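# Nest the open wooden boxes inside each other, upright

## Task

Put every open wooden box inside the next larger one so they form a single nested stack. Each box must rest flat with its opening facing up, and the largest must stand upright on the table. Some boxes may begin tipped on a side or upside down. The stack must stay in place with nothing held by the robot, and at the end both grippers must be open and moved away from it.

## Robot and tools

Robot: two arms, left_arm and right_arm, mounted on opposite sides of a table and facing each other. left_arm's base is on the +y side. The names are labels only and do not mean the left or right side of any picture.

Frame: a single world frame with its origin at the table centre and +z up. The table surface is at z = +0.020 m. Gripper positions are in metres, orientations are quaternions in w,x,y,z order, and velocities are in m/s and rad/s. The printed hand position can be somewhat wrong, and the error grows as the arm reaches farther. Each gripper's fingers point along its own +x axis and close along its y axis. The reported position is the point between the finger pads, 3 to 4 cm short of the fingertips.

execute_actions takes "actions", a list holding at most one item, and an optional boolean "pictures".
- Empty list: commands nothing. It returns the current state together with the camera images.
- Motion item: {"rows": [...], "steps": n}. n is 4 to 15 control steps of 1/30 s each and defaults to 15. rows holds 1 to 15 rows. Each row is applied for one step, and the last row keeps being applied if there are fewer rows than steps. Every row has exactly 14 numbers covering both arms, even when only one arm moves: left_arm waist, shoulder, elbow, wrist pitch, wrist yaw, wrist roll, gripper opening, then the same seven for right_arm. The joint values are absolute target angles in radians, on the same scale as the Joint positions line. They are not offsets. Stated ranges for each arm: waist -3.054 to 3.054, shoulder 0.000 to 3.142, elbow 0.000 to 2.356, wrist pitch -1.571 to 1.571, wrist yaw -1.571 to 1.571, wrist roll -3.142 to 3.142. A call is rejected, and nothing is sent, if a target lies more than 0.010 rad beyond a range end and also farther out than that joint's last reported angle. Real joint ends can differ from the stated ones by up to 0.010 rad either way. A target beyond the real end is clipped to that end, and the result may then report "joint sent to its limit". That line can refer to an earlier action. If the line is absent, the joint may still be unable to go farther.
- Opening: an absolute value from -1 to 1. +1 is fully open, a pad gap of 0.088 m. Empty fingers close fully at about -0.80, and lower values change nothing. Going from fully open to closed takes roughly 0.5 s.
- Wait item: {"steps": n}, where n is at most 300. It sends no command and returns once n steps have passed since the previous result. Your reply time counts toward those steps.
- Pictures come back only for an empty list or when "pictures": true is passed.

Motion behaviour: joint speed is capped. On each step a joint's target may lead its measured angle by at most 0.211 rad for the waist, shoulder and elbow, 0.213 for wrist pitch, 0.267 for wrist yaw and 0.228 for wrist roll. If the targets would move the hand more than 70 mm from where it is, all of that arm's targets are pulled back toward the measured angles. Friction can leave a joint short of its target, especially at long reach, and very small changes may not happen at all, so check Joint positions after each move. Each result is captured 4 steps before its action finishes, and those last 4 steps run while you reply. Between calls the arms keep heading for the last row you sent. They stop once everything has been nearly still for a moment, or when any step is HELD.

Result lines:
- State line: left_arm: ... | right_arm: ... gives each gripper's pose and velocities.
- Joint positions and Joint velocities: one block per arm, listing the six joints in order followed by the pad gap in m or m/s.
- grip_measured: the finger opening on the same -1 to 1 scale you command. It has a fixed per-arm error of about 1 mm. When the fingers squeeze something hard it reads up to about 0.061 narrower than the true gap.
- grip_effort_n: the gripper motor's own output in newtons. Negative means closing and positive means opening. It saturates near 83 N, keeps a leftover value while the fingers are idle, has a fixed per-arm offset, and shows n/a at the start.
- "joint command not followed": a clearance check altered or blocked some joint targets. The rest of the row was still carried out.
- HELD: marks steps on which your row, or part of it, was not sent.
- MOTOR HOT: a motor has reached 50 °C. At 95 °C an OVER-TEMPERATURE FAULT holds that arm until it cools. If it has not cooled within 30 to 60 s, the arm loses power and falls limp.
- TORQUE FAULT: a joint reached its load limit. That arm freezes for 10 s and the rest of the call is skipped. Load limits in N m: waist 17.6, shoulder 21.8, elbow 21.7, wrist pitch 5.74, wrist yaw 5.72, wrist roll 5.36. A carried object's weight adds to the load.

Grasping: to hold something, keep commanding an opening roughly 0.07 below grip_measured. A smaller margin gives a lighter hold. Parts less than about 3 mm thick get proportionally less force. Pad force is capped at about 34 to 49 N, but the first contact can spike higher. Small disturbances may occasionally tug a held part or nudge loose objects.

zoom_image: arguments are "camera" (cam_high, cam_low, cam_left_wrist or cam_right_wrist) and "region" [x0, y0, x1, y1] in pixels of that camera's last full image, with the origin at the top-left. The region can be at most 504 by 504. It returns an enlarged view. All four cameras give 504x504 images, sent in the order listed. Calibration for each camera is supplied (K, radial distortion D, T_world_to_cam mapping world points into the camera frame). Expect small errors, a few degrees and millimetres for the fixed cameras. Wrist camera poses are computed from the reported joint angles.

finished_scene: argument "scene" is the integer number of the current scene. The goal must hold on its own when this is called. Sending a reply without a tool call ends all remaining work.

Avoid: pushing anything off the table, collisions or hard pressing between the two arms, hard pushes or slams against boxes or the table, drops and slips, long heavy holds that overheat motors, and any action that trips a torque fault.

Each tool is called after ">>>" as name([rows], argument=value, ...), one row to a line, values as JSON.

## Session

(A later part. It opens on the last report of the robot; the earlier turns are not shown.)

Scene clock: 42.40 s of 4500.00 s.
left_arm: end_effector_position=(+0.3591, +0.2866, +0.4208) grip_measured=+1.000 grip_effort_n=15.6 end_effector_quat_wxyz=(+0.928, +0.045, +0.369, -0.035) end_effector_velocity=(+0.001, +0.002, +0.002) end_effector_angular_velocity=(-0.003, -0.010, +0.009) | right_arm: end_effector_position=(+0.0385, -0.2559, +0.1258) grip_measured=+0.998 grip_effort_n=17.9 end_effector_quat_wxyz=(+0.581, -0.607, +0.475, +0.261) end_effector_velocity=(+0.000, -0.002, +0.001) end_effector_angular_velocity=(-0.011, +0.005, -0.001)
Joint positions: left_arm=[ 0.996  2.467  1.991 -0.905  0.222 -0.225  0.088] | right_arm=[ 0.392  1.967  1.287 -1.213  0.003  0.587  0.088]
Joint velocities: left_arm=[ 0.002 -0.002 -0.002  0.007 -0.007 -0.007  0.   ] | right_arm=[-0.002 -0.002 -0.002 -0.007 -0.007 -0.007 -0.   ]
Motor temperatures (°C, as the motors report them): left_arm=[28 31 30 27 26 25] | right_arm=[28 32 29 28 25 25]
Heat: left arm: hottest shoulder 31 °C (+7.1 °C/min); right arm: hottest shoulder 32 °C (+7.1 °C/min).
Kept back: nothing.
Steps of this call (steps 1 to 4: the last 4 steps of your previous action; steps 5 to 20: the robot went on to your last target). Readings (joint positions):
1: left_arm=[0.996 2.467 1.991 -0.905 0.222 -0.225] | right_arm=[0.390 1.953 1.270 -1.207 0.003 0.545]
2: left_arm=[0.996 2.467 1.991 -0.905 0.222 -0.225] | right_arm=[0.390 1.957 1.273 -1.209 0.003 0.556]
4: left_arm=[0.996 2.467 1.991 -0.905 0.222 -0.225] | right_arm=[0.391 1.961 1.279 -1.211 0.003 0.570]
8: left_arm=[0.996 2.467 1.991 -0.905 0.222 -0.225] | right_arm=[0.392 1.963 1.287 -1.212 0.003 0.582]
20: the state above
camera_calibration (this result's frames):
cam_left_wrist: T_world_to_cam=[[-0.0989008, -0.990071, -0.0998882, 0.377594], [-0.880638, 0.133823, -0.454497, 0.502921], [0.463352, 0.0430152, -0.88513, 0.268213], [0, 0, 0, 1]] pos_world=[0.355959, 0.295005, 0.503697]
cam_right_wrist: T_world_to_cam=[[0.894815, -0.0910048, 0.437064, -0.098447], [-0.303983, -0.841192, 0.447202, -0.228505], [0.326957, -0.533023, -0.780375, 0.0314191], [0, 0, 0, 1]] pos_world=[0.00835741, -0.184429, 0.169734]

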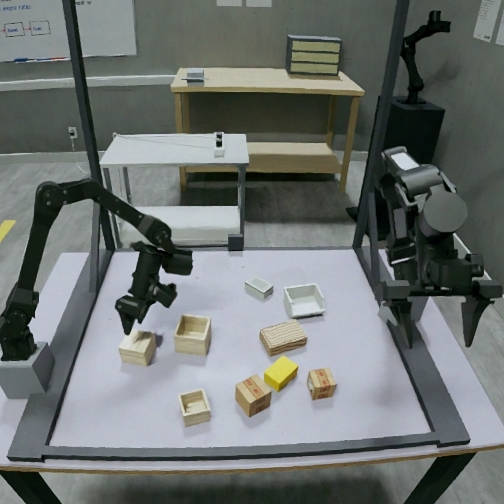

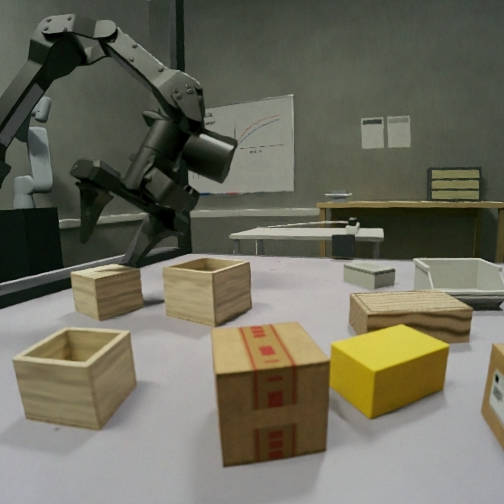

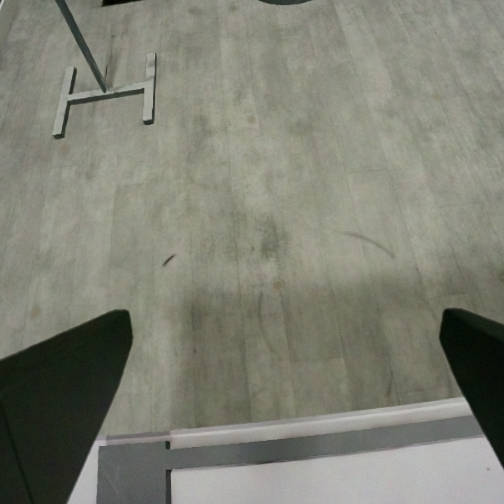

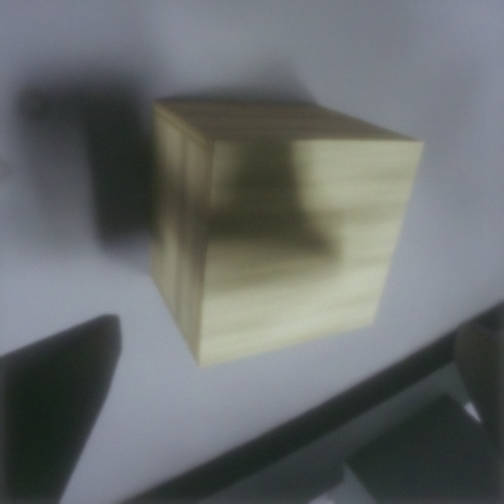

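>>> execute_actions([
  {"rows":[[1.0,2.467,1.991,-0.905,0.223,-0.225,1,0.265,1.687,0.923,-0.736,-0.26,0.55,1]],"steps":15},
])

>>> execute_actions([
  {"steps":20},
], pictures=true)

Scene clock: 43.10 s of 4500.00 s.
left_arm: end_effector_position=(+0.3591, +0.2866, +0.4208) grip_measured=+1.000 grip_effort_n=15.6 end_effector_quat_wxyz=(+0.928, +0.045, +0.369, -0.035) end_effector_velocity=(-0.001, +0.000, -0.002) end_effector_angular_velocity=(+0.035, +0.001, -0.003) | right_arm: end_effector_position=(+0.0362, -0.2525, +0.1198) grip_measured=+0.998 grip_effort_n=17.4 end_effector_quat_wxyz=(+0.565, -0.458, +0.546, +0.415) end_effector_velocity=(-0.007, +0.001, -0.027) end_effector_angular_velocity=(+0.160, +0.171, +0.070)
Joint positions: left_arm=[ 0.996  2.467  1.991 -0.905  0.222 -0.225  0.088] | right_arm=[ 0.271  1.71   0.957 -0.784 -0.243  0.554  0.088]
Joint velocities: left_arm=[-0.007 -0.002 -0.002 -0.007 -0.022  0.022  0.   ] | right_arm=[-0.007 -0.085 -0.232  0.359 -0.11  -0.022  0.   ]
Motor temperatures (°C, as the motors report them): left_arm=[28 31 30 27 26 25] | right_arm=[28 32 29 28 25 25]
Heat: left arm: hottest shoulder 31 °C (+7.0 °C/min); right arm: hottest shoulder 32 °C (+7.0 °C/min).
Steps of this call (steps 1 to 10: the robot went on to your last target; steps 11 to 21: the first 11 steps of this action). Readings (joint positions):
11: left_arm=[0.996 2.467 1.991 -0.905 0.222 -0.225] | right_arm=[0.386 1.949 1.268 -1.183 -0.028 0.584]
12: left_arm=[0.996 2.467 1.991 -0.905 0.222 -0.225] | right_arm=[0.365 1.912 1.220 -1.117 -0.099 0.576]
14: left_arm=[0.996 2.467 1.991 -0.905 0.222 -0.225] | right_arm=[0.315 1.821 1.124 -1.035 -0.166 0.566]
18: left_arm=[0.996 2.467 1.991 -0.905 0.222 -0.225] | right_arm=[0.272 1.719 0.993 -0.849 -0.226 0.557]
21: the state above

Scene clock: 43.77 s of 4500.00 s.
left_arm: end_effector_position=(+0.3591, +0.2866, +0.4208) grip_measured=+1.000 grip_effort_n=15.1 end_effector_quat_wxyz=(+0.928, +0.045, +0.369, -0.035) end_effector_velocity=(+0.001, +0.001, +0.003) end_effector_angular_velocity=(+0.020, -0.018, +0.004) | right_arm: end_effector_position=(+0.0346, -0.2491, +0.1192) grip_measured=+0.998 grip_effort_n=18.4 end_effector_quat_wxyz=(+0.564, -0.447, +0.543, +0.432) end_effector_velocity=(-0.003, +0.000, +0.000) end_effector_angular_velocity=(+0.001, +0.023, -0.008)
Joint positions: left_arm=[ 0.996  2.467  1.991 -0.905  0.222 -0.225  0.088] | right_arm=[ 0.267  1.695  0.935 -0.738 -0.255  0.552  0.088]
Joint velocities: left_arm=[-0.002 -0.002  0.002  0.007 -0.022  0.007  0.   ] | right_arm=[-0.002 -0.002 -0.002  0.007 -0.022  0.007  0.   ]
Motor temperatures (°C, as the motors report them): left_arm=[28 32 30 27 26 25] | right_arm=[28 32 29 28 25 25]
Heat: left arm: hottest shoulder 32 °C (+8.2 °C/min); right arm: hottest shoulder 32 °C (+6.9 °C/min).
Kept back: nothing.
Steps of this call (steps 1 to 4: the last 4 steps of your previous action; steps 5 to 20: the robot went on to your last target). Readings (joint positions):
1: left_arm=[0.996 2.467 1.991 -0.905 0.222 -0.225] | right_arm=[0.271 1.707 0.950 -0.773 -0.246 0.554]
2: left_arm=[0.996 2.467 1.991 -0.905 0.222 -0.225] | right_arm=[0.270 1.704 0.945 -0.764 -0.248 0.553]
4: left_arm=[0.996 2.467 1.991 -0.905 0.222 -0.225] | right_arm=[0.269 1.700 0.941 -0.752 -0.251 0.553]
8: left_arm=[0.996 2.467 1.991 -0.905 0.222 -0.225] | right_arm=[0.268 1.695 0.937 -0.742 -0.254 0.553]
20: the state above
camera_calibration (this result's frames):
cam_left_wrist: T_world_to_cam=[[-0.0989008, -0.990071, -0.0998882, 0.377594], [-0.880638, 0.133823, -0.454497, 0.502921], [0.463352, 0.0430152, -0.88513, 0.268213], [0, 0, 0, 1]] pos_world=[0.355959, 0.295005, 0.503697]
cam_right_wrist: T_world_to_cam=[[0.98211, -0.187097, 0.0212998, -0.0688483], [-0.185666, -0.943259, 0.275299, -0.23007], [-0.0314165, -0.274329, -0.961123, 0.129592], [0, 0, 0, 1]] pos_world=[0.0289718, -0.194346, 0.189358]

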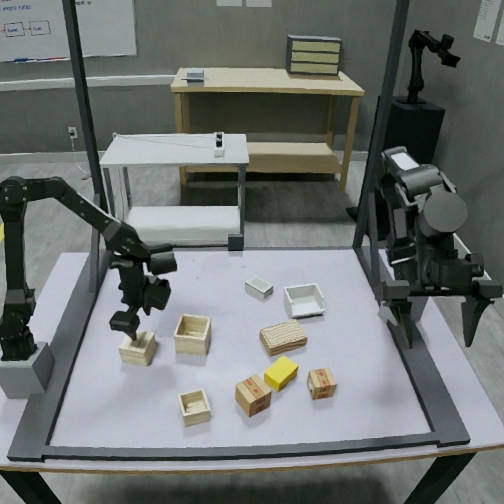

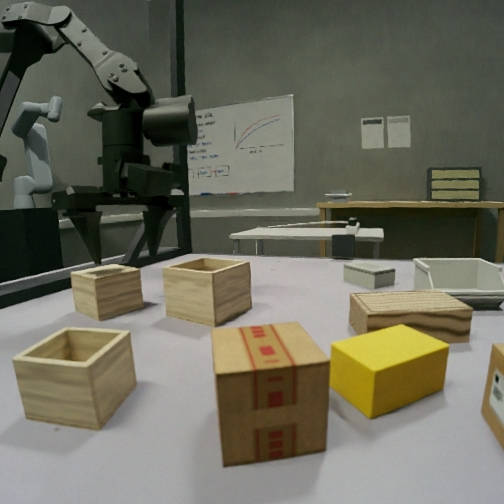

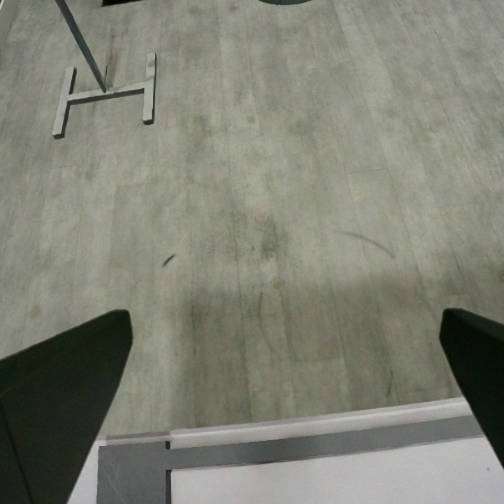

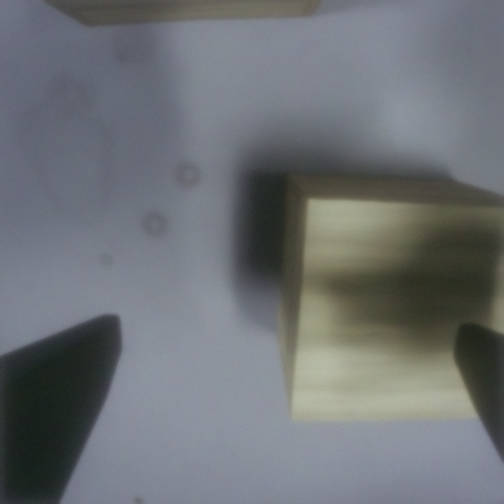

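>>> execute_actions([
  {"rows":[[1.0,2.467,1.991,-0.905,0.223,-0.225,1,0.15,1.70,0.91,-0.736,-0.26,0.44,1]],"steps":15},
])

>>> execute_actions([
  {"steps":12},
], pictures=true)

Scene clock: 44.30 s of 4500.00 s.
left_arm: end_effector_position=(+0.3591, +0.2866, +0.4208) grip_measured=+1.000 grip_effort_n=15.6 end_effector_quat_wxyz=(+0.928, +0.045, +0.369, -0.035) end_effector_velocity=(-0.001, +0.000, -0.002) end_effector_angular_velocity=(+0.014, +0.002, +0.017) | right_arm: end_effector_position=(+0.0639, -0.2409, +0.1257) grip_measured=+0.998 grip_effort_n=17.9 end_effector_quat_wxyz=(+0.568, -0.439, +0.542, +0.437) end_effector_velocity=(+0.006, -0.002, +0.001) end_effector_angular_velocity=(-0.008, +0.004, +0.027)
Joint positions: left_arm=[ 0.996  2.467  1.991 -0.905  0.222 -0.225  0.088] | right_arm=[ 0.155  1.695  0.923 -0.737 -0.262  0.447  0.088]
Joint velocities: left_arm=[-0.007 -0.002 -0.002 -0.007 -0.022 -0.007  0.   ] | right_arm=[-0.022 -0.002 -0.007 -0.007 -0.007 -0.051 -0.   ]
Motor temperatures (°C, as the motors report them): left_arm=[28 32 30 27 26 25] | right_arm=[28 32 29 28 25 25]
Heat: left arm: hottest shoulder 32 °C (+8.1 °C/min); right arm: hottest shoulder 32 °C (+6.8 °C/min).
Steps of this call (steps 1 to 5: the robot went on to your last target; steps 6 to 16: the first 11 steps of this action). Readings (joint positions):
6: left_arm=[0.996 2.467 1.991 -0.905 0.222 -0.225] | right_arm=[0.262 1.695 0.934 -0.738 -0.259 0.536]
7: left_arm=[0.996 2.467 1.991 -0.905 0.222 -0.225] | right_arm=[0.242 1.695 0.931 -0.737 -0.262 0.510]
9: left_arm=[0.996 2.467 1.991 -0.905 0.222 -0.225] | right_arm=[0.194 1.695 0.927 -0.737 -0.262 0.481]
13: left_arm=[0.996 2.467 1.991 -0.905 0.222 -0.225] | right_arm=[0.157 1.695 0.923 -0.737 -0.262 0.454]
16: the state above

Scene clock: 44.70 s of 4500.00 s.
left_arm: end_effector_position=(+0.3591, +0.2866, +0.4208) grip_measured=+1.000 grip_effort_n=15.1 end_effector_quat_wxyz=(+0.928, +0.045, +0.369, -0.035) end_effector_velocity=(-0.001, +0.003, -0.002) end_effector_angular_velocity=(+0.011, +0.005, +0.023) | right_arm: end_effector_position=(+0.0647, -0.2407, +0.1259) grip_measured=+0.998 grip_effort_n=17.9 end_effector_quat_wxyz=(+0.568, -0.440, +0.541, +0.437) end_effector_velocity=(+0.001, -0.000, +0.002) end_effector_angular_velocity=(-0.002, +0.007, -0.000)
Joint positions: left_arm=[ 0.996  2.467  1.991 -0.905  0.222 -0.225  0.088] | right_arm=[ 0.152  1.695  0.922 -0.737 -0.262  0.442  0.088]
Joint velocities: left_arm=[-0.002 -0.002 -0.007 -0.007 -0.022 -0.007  0.   ] | right_arm=[-0.007 -0.002  0.002 -0.007 -0.007 -0.007 -0.   ]
Motor temperatures (°C, as the motors report them): left_arm=[28 32 30 27 26 25] | right_arm=[28 32 29 28 25 25]
Heat: left arm: hottest shoulder 32 °C (+8.1 °C/min); right arm: hottest shoulder 32 °C (+6.7 °C/min).
Kept back: nothing.
Steps of this call (steps 1 to 4: the last 4 steps of your previous action; steps 5 to 12: the robot went on to your last target). Readings (joint positions):
1: left_arm=[0.996 2.467 1.991 -0.905 0.222 -0.225] | right_arm=[0.155 1.695 0.922 -0.737 -0.262 0.446]
2: left_arm=[0.996 2.467 1.991 -0.905 0.222 -0.225] | right_arm=[0.155 1.695 0.922 -0.737 -0.262 0.445]
4: left_arm=[0.996 2.467 1.991 -0.905 0.222 -0.225] | right_arm=[0.153 1.695 0.922 -0.737 -0.262 0.444]
8: left_arm=[0.996 2.467 1.991 -0.905 0.222 -0.225] | right_arm=[0.152 1.695 0.922 -0.737 -0.262 0.443]
12: the state above
camera_calibration (this result's frames):
cam_left_wrist: T_world_to_cam=[[-0.0989008, -0.990071, -0.0998882, 0.377594], [-0.880638, 0.133823, -0.454497, 0.502921], [0.463352, 0.0430152, -0.88513, 0.268213], [0, 0, 0, 1]] pos_world=[0.355959, 0.295005, 0.503697]
cam_right_wrist: T_world_to_cam=[[0.981514, -0.190885, 0.0139377, -0.0969061], [-0.18793, -0.947409, 0.259033, -0.217209], [-0.0362407, -0.256863, -0.965768, 0.144356], [0, 0, 0, 1]] pos_world=[0.0595261, -0.187204, 0.197029]

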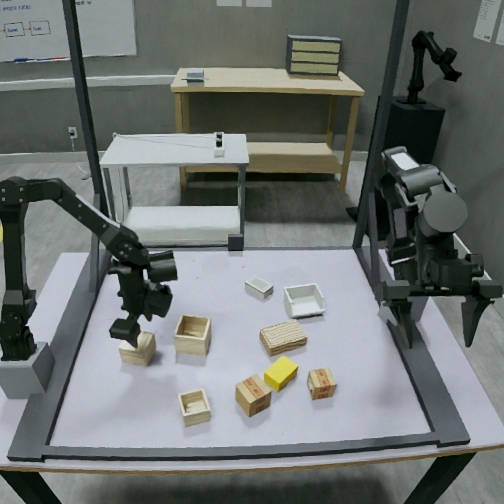

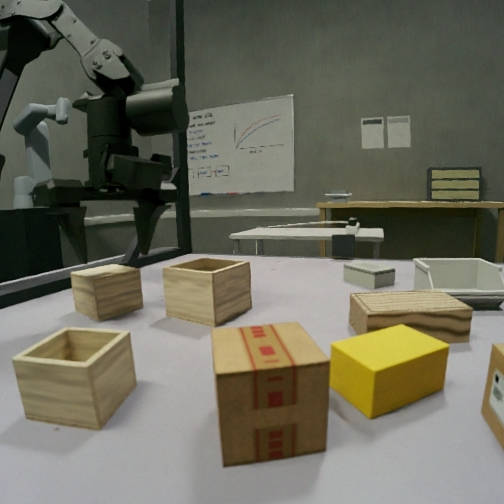

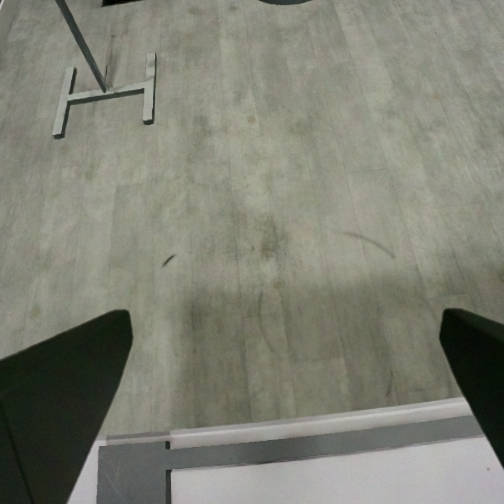

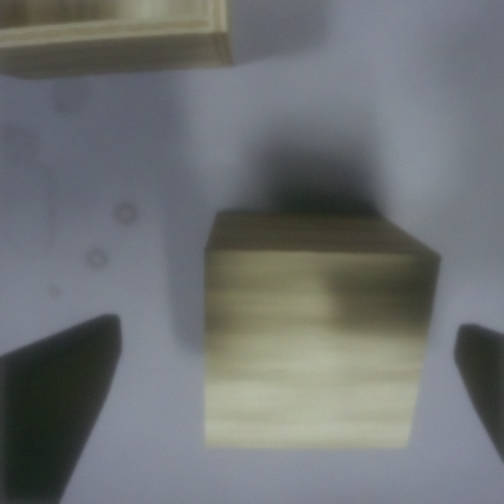

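>>> execute_actions([
  {"rows":[[1.0,2.467,1.991,-0.905,0.223,-0.225,1,0.15,1.80,0.84,-0.53,-0.26,0.44,1]],"steps":15},
])

>>> execute_actions([
  {"steps":10},
], pictures=true)

Scene clock: 45.20 s of 4500.00 s.
left_arm: end_effector_position=(+0.3591, +0.2866, +0.4208) grip_measured=+1.000 grip_effort_n=15.1 end_effector_quat_wxyz=(+0.928, +0.045, +0.369, -0.035) end_effector_velocity=(-0.004, +0.001, -0.003) end_effector_angular_velocity=(-0.008, +0.019, +0.026) | right_arm: end_effector_position=(+0.0762, -0.2175, +0.1032) grip_measured=+0.998 grip_effort_n=16.0 end_effector_quat_wxyz=(+0.585, -0.415, +0.518, +0.465) end_effector_velocity=(-0.054, -0.091, -0.093) end_effector_angular_velocity=(-0.443, +0.332, +0.029)
Joint positions: left_arm=[ 0.996  2.467  1.991 -0.905  0.222 -0.225  0.088] | right_arm=[ 0.131  1.763  0.876 -0.533 -0.246  0.437  0.088]
Joint velocities: left_arm=[-0.002 -0.002 -0.002 -0.022 -0.007 -0.022  0.   ] | right_arm=[ 0.115  0.198 -0.125 -0.022 -0.403  0.022 -0.   ]
Motor temperatures (°C, as the motors report them): left_arm=[28 32 30 27 26 25] | right_arm=[28 32 29 28 25 25]
Heat: left arm: hottest shoulder 32 °C (+8.0 °C/min); right arm: hottest shoulder 32 °C (+6.6 °C/min).
Steps of this call (steps 1 to 4: the robot went on to your last target; steps 5 to 15: the first 11 steps of this action). Readings (joint positions):
5: left_arm=[0.996 2.467 1.991 -0.905 0.222 -0.225] | right_arm=[0.152 1.702 0.915 -0.717 -0.262 0.442]
6: left_arm=[0.996 2.467 1.991 -0.905 0.222 -0.225] | right_arm=[0.152 1.714 0.902 -0.658 -0.262 0.442]
8: left_arm=[0.996 2.467 1.991 -0.905 0.222 -0.225] | right_arm=[0.149 1.747 0.889 -0.611 -0.233 0.439]
12: left_arm=[0.996 2.467 1.991 -0.905 0.222 -0.225] | right_arm=[0.129 1.756 0.878 -0.548 -0.231 0.438]
15: the state above

Scene clock: 45.53 s of 4500.00 s.
left_arm: end_effector_position=(+0.3591, +0.2866, +0.4208) grip_measured=+1.000 grip_effort_n=15.1 end_effector_quat_wxyz=(+0.928, +0.045, +0.369, -0.035) end_effector_velocity=(-0.002, -0.001, -0.004) end_effector_angular_velocity=(+0.016, +0.010, -0.001) | right_arm: end_effector_position=(+0.0770, -0.2328, +0.0883) grip_measured=+0.998 grip_effort_n=16.5 end_effector_quat_wxyz=(+0.573, -0.433, +0.532, +0.449) end_effector_velocity=(+0.002, -0.002, +0.000) end_effector_angular_velocity=(-0.005, -0.010, +0.017)
Joint positions: left_arm=[ 0.996  2.467  1.991 -0.905  0.222 -0.225  0.088] | right_arm=[ 0.148  1.792  0.847 -0.531 -0.256  0.438  0.088]
Joint velocities: left_arm=[-0.007 -0.002 -0.007 -0.007 -0.007  0.007  0.   ] | right_arm=[-0.002 -0.002 -0.002 -0.007  0.007 -0.022 -0.   ]
Motor temperatures (°C, as the motors report them): left_arm=[28 32 30 27 26 25] | right_arm=[28 32 29 28 25 25]
Heat: left arm: hottest shoulder 32 °C (+7.9 °C/min); right arm: hottest shoulder 32 °C (+6.6 °C/min).
Kept back: nothing.
Steps of this call (steps 1 to 4: the last 4 steps of your previous action; steps 5 to 10: the robot went on to your last target). Readings (joint positions):
1: left_arm=[0.996 2.467 1.991 -0.905 0.222 -0.225] | right_arm=[0.137 1.771 0.870 -0.533 -0.254 0.438]
2: left_arm=[0.996 2.467 1.991 -0.905 0.222 -0.225] | right_arm=[0.142 1.779 0.862 -0.533 -0.255 0.438]
4: left_arm=[0.996 2.467 1.991 -0.905 0.222 -0.225] | right_arm=[0.148 1.790 0.850 -0.534 -0.256 0.438]
8: left_arm=[0.996 2.467 1.991 -0.905 0.222 -0.225] | right_arm=[0.148 1.792 0.847 -0.532 -0.256 0.438]
10: the state above
camera_calibration (this result's frames):
cam_left_wrist: T_world_to_cam=[[-0.0989008, -0.990071, -0.0998882, 0.377594], [-0.880638, 0.133823, -0.454497, 0.502921], [0.463352, 0.0430152, -0.88513, 0.268213], [0, 0, 0, 1]] pos_world=[0.355959, 0.295005, 0.503697]
cam_right_wrist: T_world_to_cam=[[0.983294, -0.18188, 0.0072942, -0.104395], [-0.178729, -0.957113, 0.228014, -0.197861], [-0.0344899, -0.225509, -0.97363, 0.118397], [0, 0, 0, 1]] pos_world=[0.0713705, -0.181663, 0.161151]

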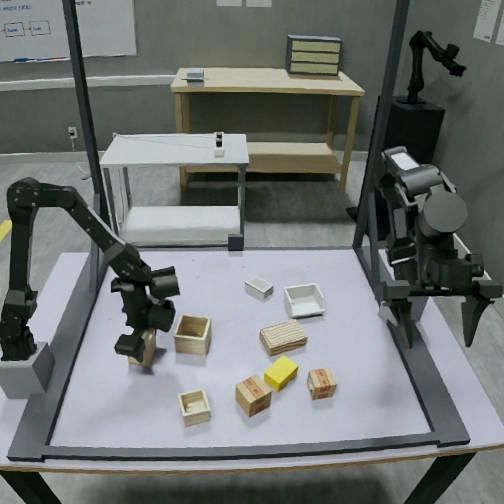

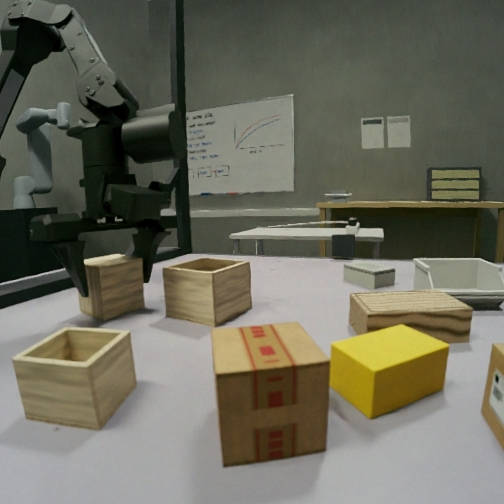

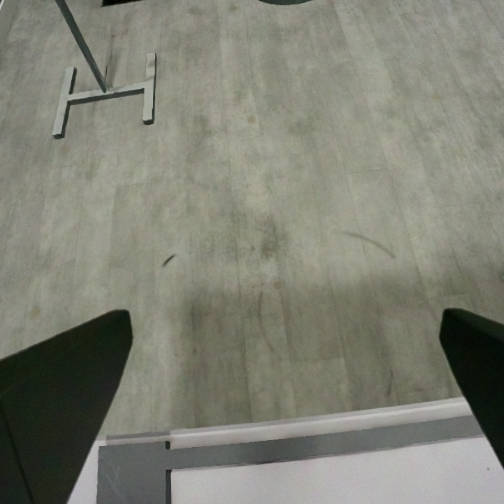

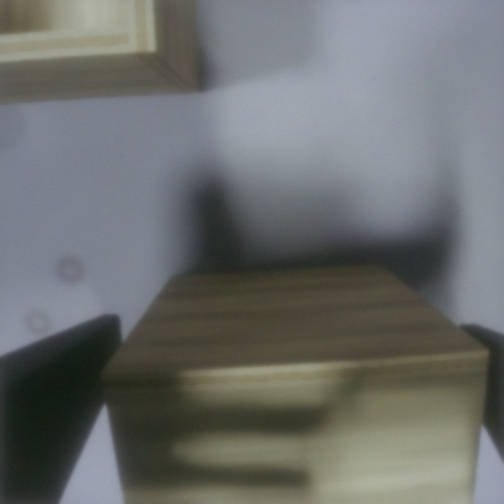

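>>> execute_actions([
  {"rows":[[1.0,2.467,1.991,-0.905,0.223,-0.225,1,0.15,1.83,0.79,-0.47,-0.26,0.44,1]],"steps":15},
])

>>> execute_actions([
  {"steps":10},
], pictures=true)

Scene clock: 46.00 s of 4500.00 s.
left_arm: end_effector_position=(+0.3591, +0.2866, +0.4208) grip_measured=+1.000 grip_effort_n=15.1 end_effector_quat_wxyz=(+0.928, +0.045, +0.369, -0.035) end_effector_velocity=(-0.001, +0.004, +0.002) end_effector_angular_velocity=(-0.014, -0.004, +0.043) | right_arm: end_effector_position=(+0.0831, -0.2410, +0.0740) grip_measured=+0.998 grip_effort_n=16.0 end_effector_quat_wxyz=(+0.572, -0.436, +0.535, +0.443) end_effector_velocity=(+0.000, +0.004, -0.000) end_effector_angular_velocity=(+0.016, +0.010, +0.006)
Joint positions: left_arm=[ 0.996  2.467  1.991 -0.905  0.222 -0.225  0.088] | right_arm=[ 0.148  1.819  0.801 -0.474 -0.256  0.438  0.088]
Joint velocities: left_arm=[ 0.002 -0.002  0.002 -0.007 -0.022 -0.037  0.   ] | right_arm=[-0.007  0.002 -0.002  0.022 -0.007 -0.007 -0.   ]
Motor temperatures (°C, as the motors report them): left_arm=[28 32 30 27 26 25] | right_arm=[28 32 29 28 25 25]
Heat: left arm: hottest shoulder 32 °C (+7.8 °C/min); right arm: hottest shoulder 32 °C (+6.5 °C/min).
Steps of this call (steps 1 to 3: the robot went on to your last target; steps 4 to 14: the first 11 steps of this action). Readings (joint positions):
4: left_arm=[0.996 2.467 1.991 -0.905 0.222 -0.225] | right_arm=[0.148 1.794 0.842 -0.523 -0.256 0.438]
5: left_arm=[0.996 2.467 1.991 -0.905 0.222 -0.225] | right_arm=[0.148 1.797 0.835 -0.505 -0.256 0.438]
7: left_arm=[0.996 2.467 1.991 -0.905 0.222 -0.225] | right_arm=[0.148 1.807 0.821 -0.493 -0.256 0.438]
11: left_arm=[0.996 2.467 1.991 -0.905 0.222 -0.225] | right_arm=[0.148 1.819 0.802 -0.480 -0.256 0.438]
14: the state above

Scene clock: 46.33 s of 4500.00 s.
left_arm: end_effector_position=(+0.3591, +0.2866, +0.4208) grip_measured=+1.000 grip_effort_n=15.1 end_effector_quat_wxyz=(+0.928, +0.045, +0.369, -0.035) end_effector_velocity=(-0.001, -0.000, -0.006) end_effector_angular_velocity=(-0.007, +0.019, +0.004) | right_arm: end_effector_position=(+0.0832, -0.2409, +0.0739) grip_measured=+0.998 grip_effort_n=16.5 end_effector_quat_wxyz=(+0.572, -0.436, +0.535, +0.443) end_effector_velocity=(-0.003, +0.000, +0.000) end_effector_angular_velocity=(+0.003, +0.023, -0.007)
Joint positions: left_arm=[ 0.996  2.467  1.991 -0.905  0.222 -0.225  0.088] | right_arm=[ 0.148  1.819  0.801 -0.472 -0.256  0.438  0.088]
Joint velocities: left_arm=[-0.002  0.002 -0.007 -0.007  0.007 -0.007  0.   ] | right_arm=[-0.002 -0.002 -0.002  0.007 -0.022  0.007 -0.   ]
Motor temperatures (°C, as the motors report them): left_arm=[28 32 30 27 26 25] | right_arm=[28 32 29 28 25 25]
Heat: left arm: hottest shoulder 32 °C (+7.8 °C/min); right arm: hottest shoulder 32 °C (+6.5 °C/min).
Kept back: nothing.
Steps of this call (steps 1 to 4: the last 4 steps of your previous action; steps 5 to 10: the robot went on to your last target). Readings (joint positions):
1: left_arm=[0.996 2.467 1.991 -0.905 0.222 -0.225] | right_arm=[0.148 1.819 0.801 -0.474 -0.256 0.438]
2: left_arm=[0.996 2.467 1.991 -0.905 0.222 -0.225] | right_arm=[0.148 1.819 0.801 -0.474 -0.256 0.438]
4: left_arm=[0.996 2.467 1.991 -0.905 0.222 -0.225] | right_arm=[0.148 1.819 0.801 -0.473 -0.256 0.438]
8: left_arm=[0.996 2.467 1.991 -0.905 0.222 -0.225] | right_arm=[0.148 1.819 0.801 -0.472 -0.256 0.438]
10: the state above
camera_calibration (this result's frames):
cam_left_wrist: T_world_to_cam=[[-0.0989008, -0.990071, -0.0998882, 0.377594], [-0.880638, 0.133823, -0.454497, 0.502921], [0.463352, 0.0430152, -0.88513, 0.268213], [0, 0, 0, 1]] pos_world=[0.355959, 0.295005, 0.503697]
cam_right_wrist: T_world_to_cam=[[0.982528, -0.185712, 0.012234, -0.113037], [-0.183188, -0.953375, 0.23983, -0.200848], [-0.0328758, -0.237881, -0.970738, 0.0994556], [0, 0, 0, 1]] pos_world=[0.0775387, -0.188817, 0.146098]

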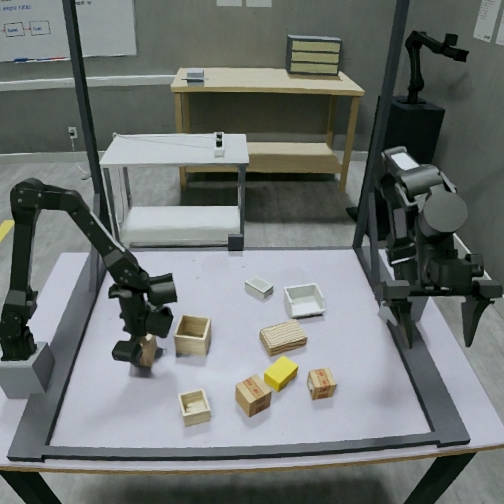

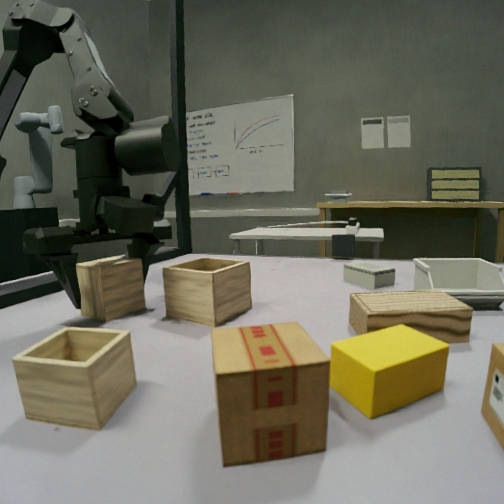

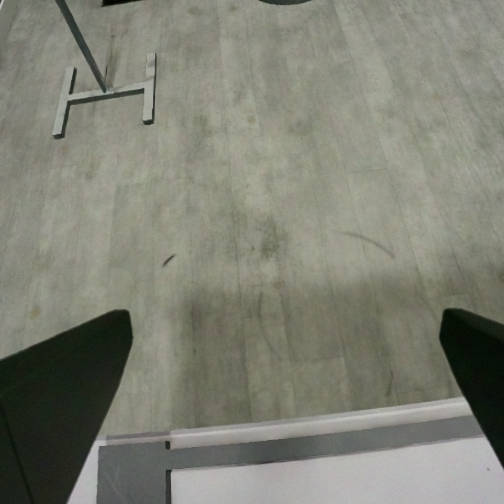

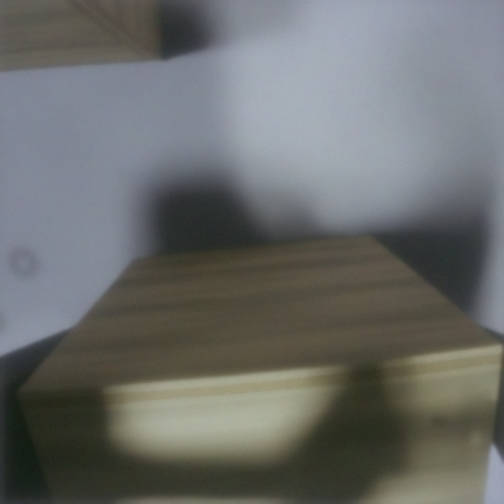

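Close. ~7cm → scale 0.63; command 0.5.

>>> execute_actions([
  {"rows":[[1.0,2.467,1.991,-0.905,0.223,-0.225,1,0.148,1.819,0.80,-0.47,-0.256,0.44,0.5]],"steps":15},
])

>>> execute_actions([
  {"steps":6},
])

Scene clock: 46.80 s of 4500.00 s.
left_arm: end_effector_position=(+0.3591, +0.2866, +0.4208) grip_measured=+1.000 grip_effort_n=15.1 end_effector_quat_wxyz=(+0.928, +0.045, +0.369, -0.035) end_effector_velocity=(-0.001, +0.002, -0.001) end_effector_angular_velocity=(+0.011, +0.000, +0.021) | right_arm: end_effector_position=(+0.0831, -0.2407, +0.0739) grip_measured=+0.568 grip_effort_n=-83.5 end_effector_quat_wxyz=(+0.572, -0.436, +0.535, +0.444) end_effector_velocity=(-0.003, +0.000, +0.000) end_effector_angular_velocity=(+0.003, +0.023, +0.008)
Joint positions: left_arm=[ 0.996  2.467  1.991 -0.905  0.222 -0.225  0.088] | right_arm=[ 0.148  1.819  0.801 -0.472 -0.256  0.438  0.067]
Joint velocities: left_arm=[-0.002 -0.002 -0.002 -0.007 -0.022 -0.007  0.   ] | right_arm=[-0.002 -0.002 -0.002  0.007 -0.022 -0.007  0.   ]
Motor temperatures (°C, as the motors report them): left_arm=[29 32 30 27 26 25] | right_arm=[28 32 29 28 25 25]
Heat: left arm: hottest shoulder 32 °C (+7.7 °C/min); right arm: hottest shoulder 32 °C (+6.4 °C/min).
Steps of this call (steps 1 to 3: the robot went on to your last target; steps 4 to 14: the first 11 steps of this action). Readings (joint positions):
4: left_arm=[0.996 2.467 1.991 -0.905 0.222 -0.225] | right_arm=[0.148 1.819 0.801 -0.472 -0.256 0.438]
5: left_arm=[0.996 2.467 1.991 -0.905 0.222 -0.225] | right_arm=[0.148 1.819 0.801 -0.472 -0.256 0.438]
7: left_arm=[0.996 2.467 1.991 -0.905 0.222 -0.225] | right_arm=[0.148 1.819 0.801 -0.472 -0.256 0.438]
11: left_arm=[0.996 2.467 1.991 -0.905 0.222 -0.225] | right_arm=[0.148 1.819 0.801 -0.472 -0.256 0.438]
14: the state above

Scene clock: 47.00 s of 4500.00 s.
left_arm: end_effector_position=(+0.3591, +0.2866, +0.4208) grip_measured=+1.000 grip_effort_n=15.1 end_effector_quat_wxyz=(+0.928, +0.045, +0.369, -0.035) end_effector_velocity=(-0.000, +0.001, -0.003) end_effector_angular_velocity=(+0.013, +0.009, +0.003) | right_arm: end_effector_position=(+0.0831, -0.2407, +0.0739) grip_measured=+0.568 grip_effort_n=-83.5 end_effector_quat_wxyz=(+0.572, -0.436, +0.535, +0.444) end_effector_velocity=(-0.000, -0.002, +0.000) end_effector_angular_velocity=(-0.008, +0.005, +0.018)
Joint positions: left_arm=[ 0.996  2.467  1.991 -0.905  0.222 -0.225  0.088] | right_arm=[ 0.148  1.819  0.801 -0.472 -0.256  0.438  0.067]
Joint velocities: left_arm=[-0.002  0.002 -0.002 -0.007 -0.007  0.007  0.   ] | right_arm=[-0.002 -0.002 -0.002 -0.007 -0.007 -0.022 -0.   ]
Motor temperatures (°C, as the motors report them): left_arm=[29 32 30 27 26 25] | right_arm=[28 32 29 28 25 25]
Heat: left arm: hottest shoulder 32 °C (+7.7 °C/min); right arm: hottest shoulder 32 °C (+6.4 °C/min).
Kept back: nothing.
Steps of this call (steps 1 to 4: the last 4 steps of your previous action; steps 5 to 6: the robot went on to your last target). Readings (joint positions):
1: left_arm=[0.996 2.467 1.991 -0.905 0.222 -0.225] | right_arm=[0.148 1.819 0.801 -0.472 -0.256 0.438]
2: left_arm=[0.996 2.467 1.991 -0.905 0.222 -0.225] | right_arm=[0.148 1.819 0.801 -0.472 -0.256 0.438]
4: left_arm=[0.996 2.467 1.991 -0.905 0.222 -0.225] | right_arm=[0.148 1.819 0.801 -0.472 -0.256 0.438]
6: the state above

>>> execute_actions([
  {"rows":[[1.0,2.467,1.991,-0.905,0.223,-0.225,1,0.148,1.5,0.9,-0.9,-0.256,0.44,0.5],[1.0,2.467,1.991,-0.905,0.223,-0.225,1,0.148,1.5,0.9,-0.9,-0.256,0.44,0.5],[1.0,2.467,1.991,-0.905,0.223,-0.225,1,0.148,1.5,0.9,-0.9,-0.256,0.44,0.5],[1.0,2.467,1.991,-0.905,0.223,-0.225,1,0.148,1.5,0.9,-0.9,-0.256,0.44,0.5],[1.0,2.467,1.991,-0.905,0.223,-0.225,1,0.148,1.5,0.9,-0.9,-0.256,0.44,0.5],[1.0,2.467,1.991,-0.905,0.223,-0.225,1,0.148,1.5,0.9,-0.9,-0.256,0.44,0.5],[1.0,2.467,1.991,-0.905,0.223,-0.225,1,0.148,1.5,0.9,-0.9,-0.256,0.44,0.5],[1.0,2.467,1.991,-0.905,0.223,-0.225,1,0.148,1.5,0.9,-0.9,-0.256,0.44,0.5],[1.0,2.467,1.991,-0.905,0.223,-0.225,1,0.148,1.5,0.9,-0.9,-0.256,0.44,0.5],[1.0,2.467,1.991,-0.905,0.223,-0.225,1,0.05,1.9,0.56,1.4,0,0.05,0.5]],"steps":15},
])

>>> execute_actions([
  {"steps":55},
], pictures=true)

Scene clock: 47.67 s of 4500.00 s.
left_arm: end_effector_position=(+0.3591, +0.2866, +0.4208) grip_measured=+1.000 grip_effort_n=15.6 end_effector_quat_wxyz=(+0.928, +0.045, +0.369, -0.035) end_effector_velocity=(-0.003, +0.001, -0.002) end_effector_angular_velocity=(+0.002, +0.014, +0.015) | right_arm: end_effector_position=(+0.0709, -0.2553, +0.1531) grip_measured=+0.568 grip_effort_n=-83.5 end_effector_quat_wxyz=(+0.580, -0.446, +0.504, +0.459) end_effector_velocity=(+0.308, +0.106, -0.222) end_effector_angular_velocity=(+0.242, -1.081, +0.509)
Joint positions: left_arm=[ 0.996  2.467  1.991 -0.905  0.222 -0.225  0.088] | right_arm=[ 0.138  1.542  0.873 -0.79  -0.212  0.388  0.067]
Joint velocities: left_arm=[-0.002 -0.002  0.002 -0.022 -0.007 -0.007  0.   ] | right_arm=[-0.344  0.657 -0.549  1.194  1.033 -0.916 -0.   ]
Motor temperatures (°C, as the motors report them): left_arm=[29 32 30 27 26 25] | right_arm=[28 32 29 28 25 25]
Heat: left arm: hottest shoulder 32 °C (+7.6 °C/min); right arm: hottest shoulder 32 °C (+6.3 °C/min).
Steps of this call (steps 1 to 9: the robot went on to your last target; steps 10 to 20: the first 11 steps of this action). Readings (joint positions):
10: left_arm=[0.996 2.467 1.991 -0.905 0.222 -0.225] | right_arm=[0.148 1.803 0.808 -0.493 -0.256 0.438]
11: left_arm=[0.996 2.467 1.991 -0.905 0.222 -0.225] | right_arm=[0.148 1.776 0.818 -0.555 -0.256 0.438]
13: left_arm=[0.996 2.467 1.991 -0.905 0.222 -0.225] | right_arm=[0.148 1.683 0.840 -0.651 -0.256 0.439]
17: left_arm=[0.996 2.467 1.991 -0.905 0.222 -0.225] | right_arm=[0.148 1.538 0.897 -0.810 -0.256 0.439]
20: the state above

Scene clock: 49.50 s of 4500.00 s.
left_arm: end_effector_position=(+0.3591, +0.2866, +0.4208) grip_measured=+1.000 grip_effort_n=15.6 end_effector_quat_wxyz=(+0.928, +0.045, +0.369, -0.035) end_effector_velocity=(-0.002, -0.002, -0.002) end_effector_angular_velocity=(-0.008, +0.010, +0.001) | right_arm: end_effector_position=(+0.0798, -0.0753, +0.2583) grip_measured=+0.583 grip_effort_n=-83.5 end_effector_quat_wxyz=(+0.665, -0.065, -0.108, +0.736) end_effector_velocity=(-0.003, -0.002, +0.004) end_effector_angular_velocity=(+0.023, -0.005, +0.017)
Joint positions: left_arm=[ 0.996  2.467  1.991 -0.905  0.222 -0.225  0.088] | right_arm=[0.048 1.893 0.567 1.389 0.004 0.052 0.068]
Joint velocities: left_arm=[-0.002 -0.002 -0.002 -0.007  0.007 -0.007  0.   ] | right_arm=[ 0.002  0.002 -0.007  0.037 -0.007 -0.007 -0.   ]
Motor temperatures (°C, as the motors report them): left_arm=[29 32 31 27 26 25] | right_arm=[28 32 29 28 25 25]
Heat: left arm: hottest shoulder 32 °C (+7.3 °C/min); right arm: hottest shoulder 32 °C (+6.1 °C/min).
Kept back: nothing.
Steps of this call (steps 1 to 4: the last 4 steps of your previous action; steps 5 to 55: the robot went on to your last target). Readings (joint positions):
1: left_arm=[0.996 2.467 1.991 -0.905 0.222 -0.225] | right_arm=[0.125 1.570 0.853 -0.754 -0.179 0.357]
2: left_arm=[0.996 2.467 1.991 -0.905 0.222 -0.225] | right_arm=[0.112 1.603 0.826 -0.726 -0.150 0.324]
4: left_arm=[0.996 2.467 1.991 -0.905 0.222 -0.225] | right_arm=[0.091 1.666 0.764 -0.666 -0.106 0.256]
8: left_arm=[0.996 2.467 1.991 -0.905 0.222 -0.225] | right_arm=[0.060 1.784 0.653 -0.531 -0.066 0.128]
55: the state above
camera_calibration (this result's frames):
cam_left_wrist: T_world_to_cam=[[-0.0989008, -0.990071, -0.0998882, 0.377594], [-0.880638, 0.133823, -0.454497, 0.502921], [0.463352, 0.0430152, -0.88513, 0.268213], [0, 0, 0, 1]] pos_world=[0.355959, 0.295005, 0.503697]
cam_right_wrist: T_world_to_cam=[[0.952742, 0.102437, 0.285987, -0.127828], [0.301737, -0.210124, -0.929948, 0.231558], [-0.0351687, 0.972293, -0.231103, 0.217959], [0, 0, 0, 1]] pos_world=[0.0595823, -0.15017, 0.302265]

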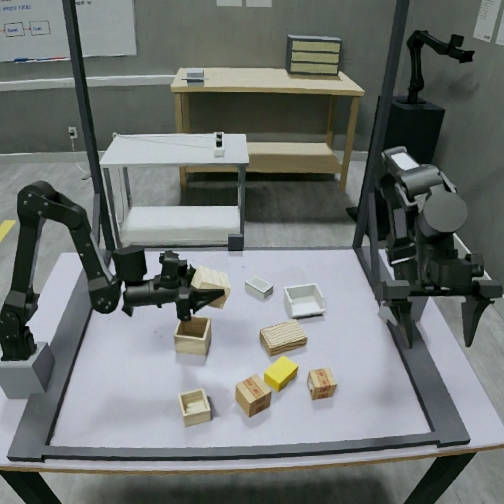

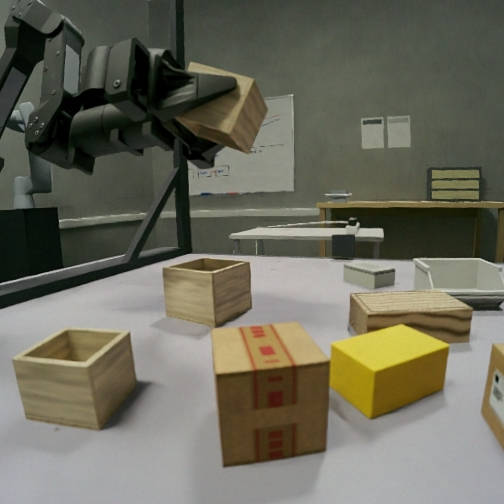

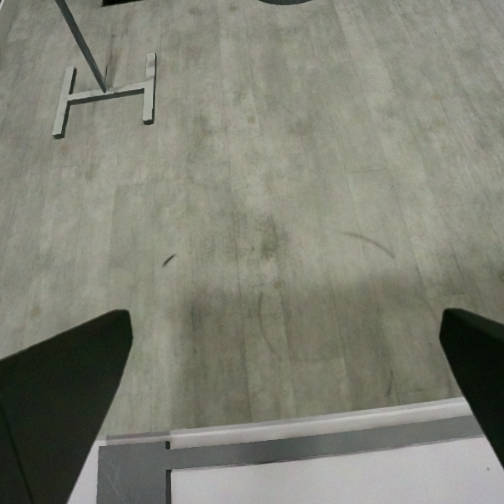

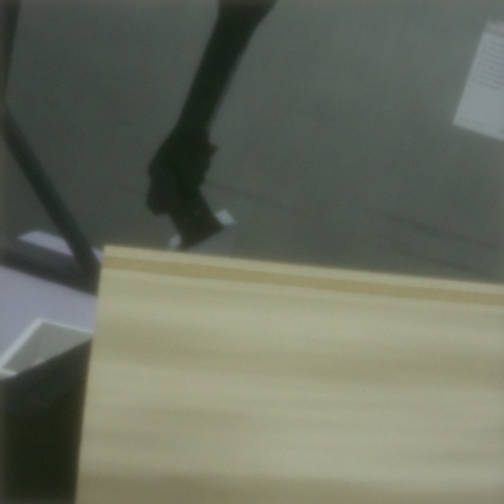

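>>> zoom_image(camera="cam_low", region=[120, 30, 320, 200])

>>> zoom_image(camera="cam_high", region=[130, 230, 290, 360])

Region (120, 30, 320, 200) of cam_low's 504x504 image, scaled by 2.520, with more detail than that image has; it fills the top 428 rows of this view, and the rest is white.

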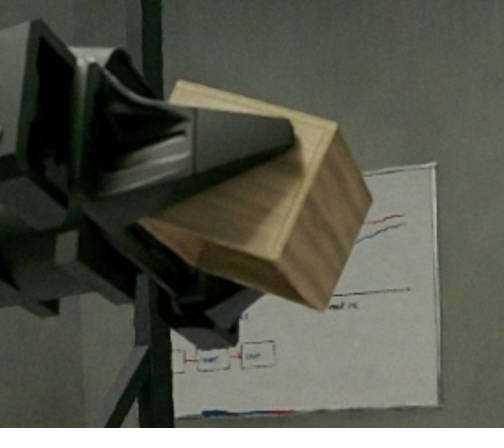

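Region (130, 230, 290, 360) of cam_high's 504x504 image, scaled by 3.150, with more detail than that image has; it fills the top 410 rows of this view, and the rest is white.

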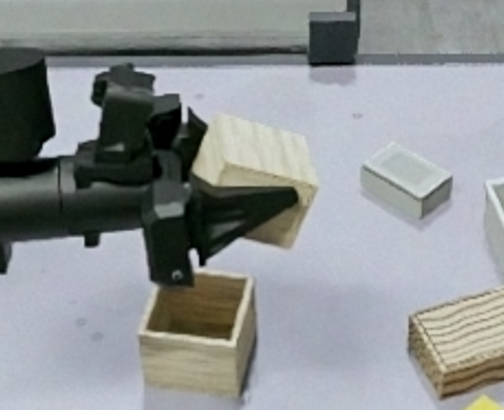

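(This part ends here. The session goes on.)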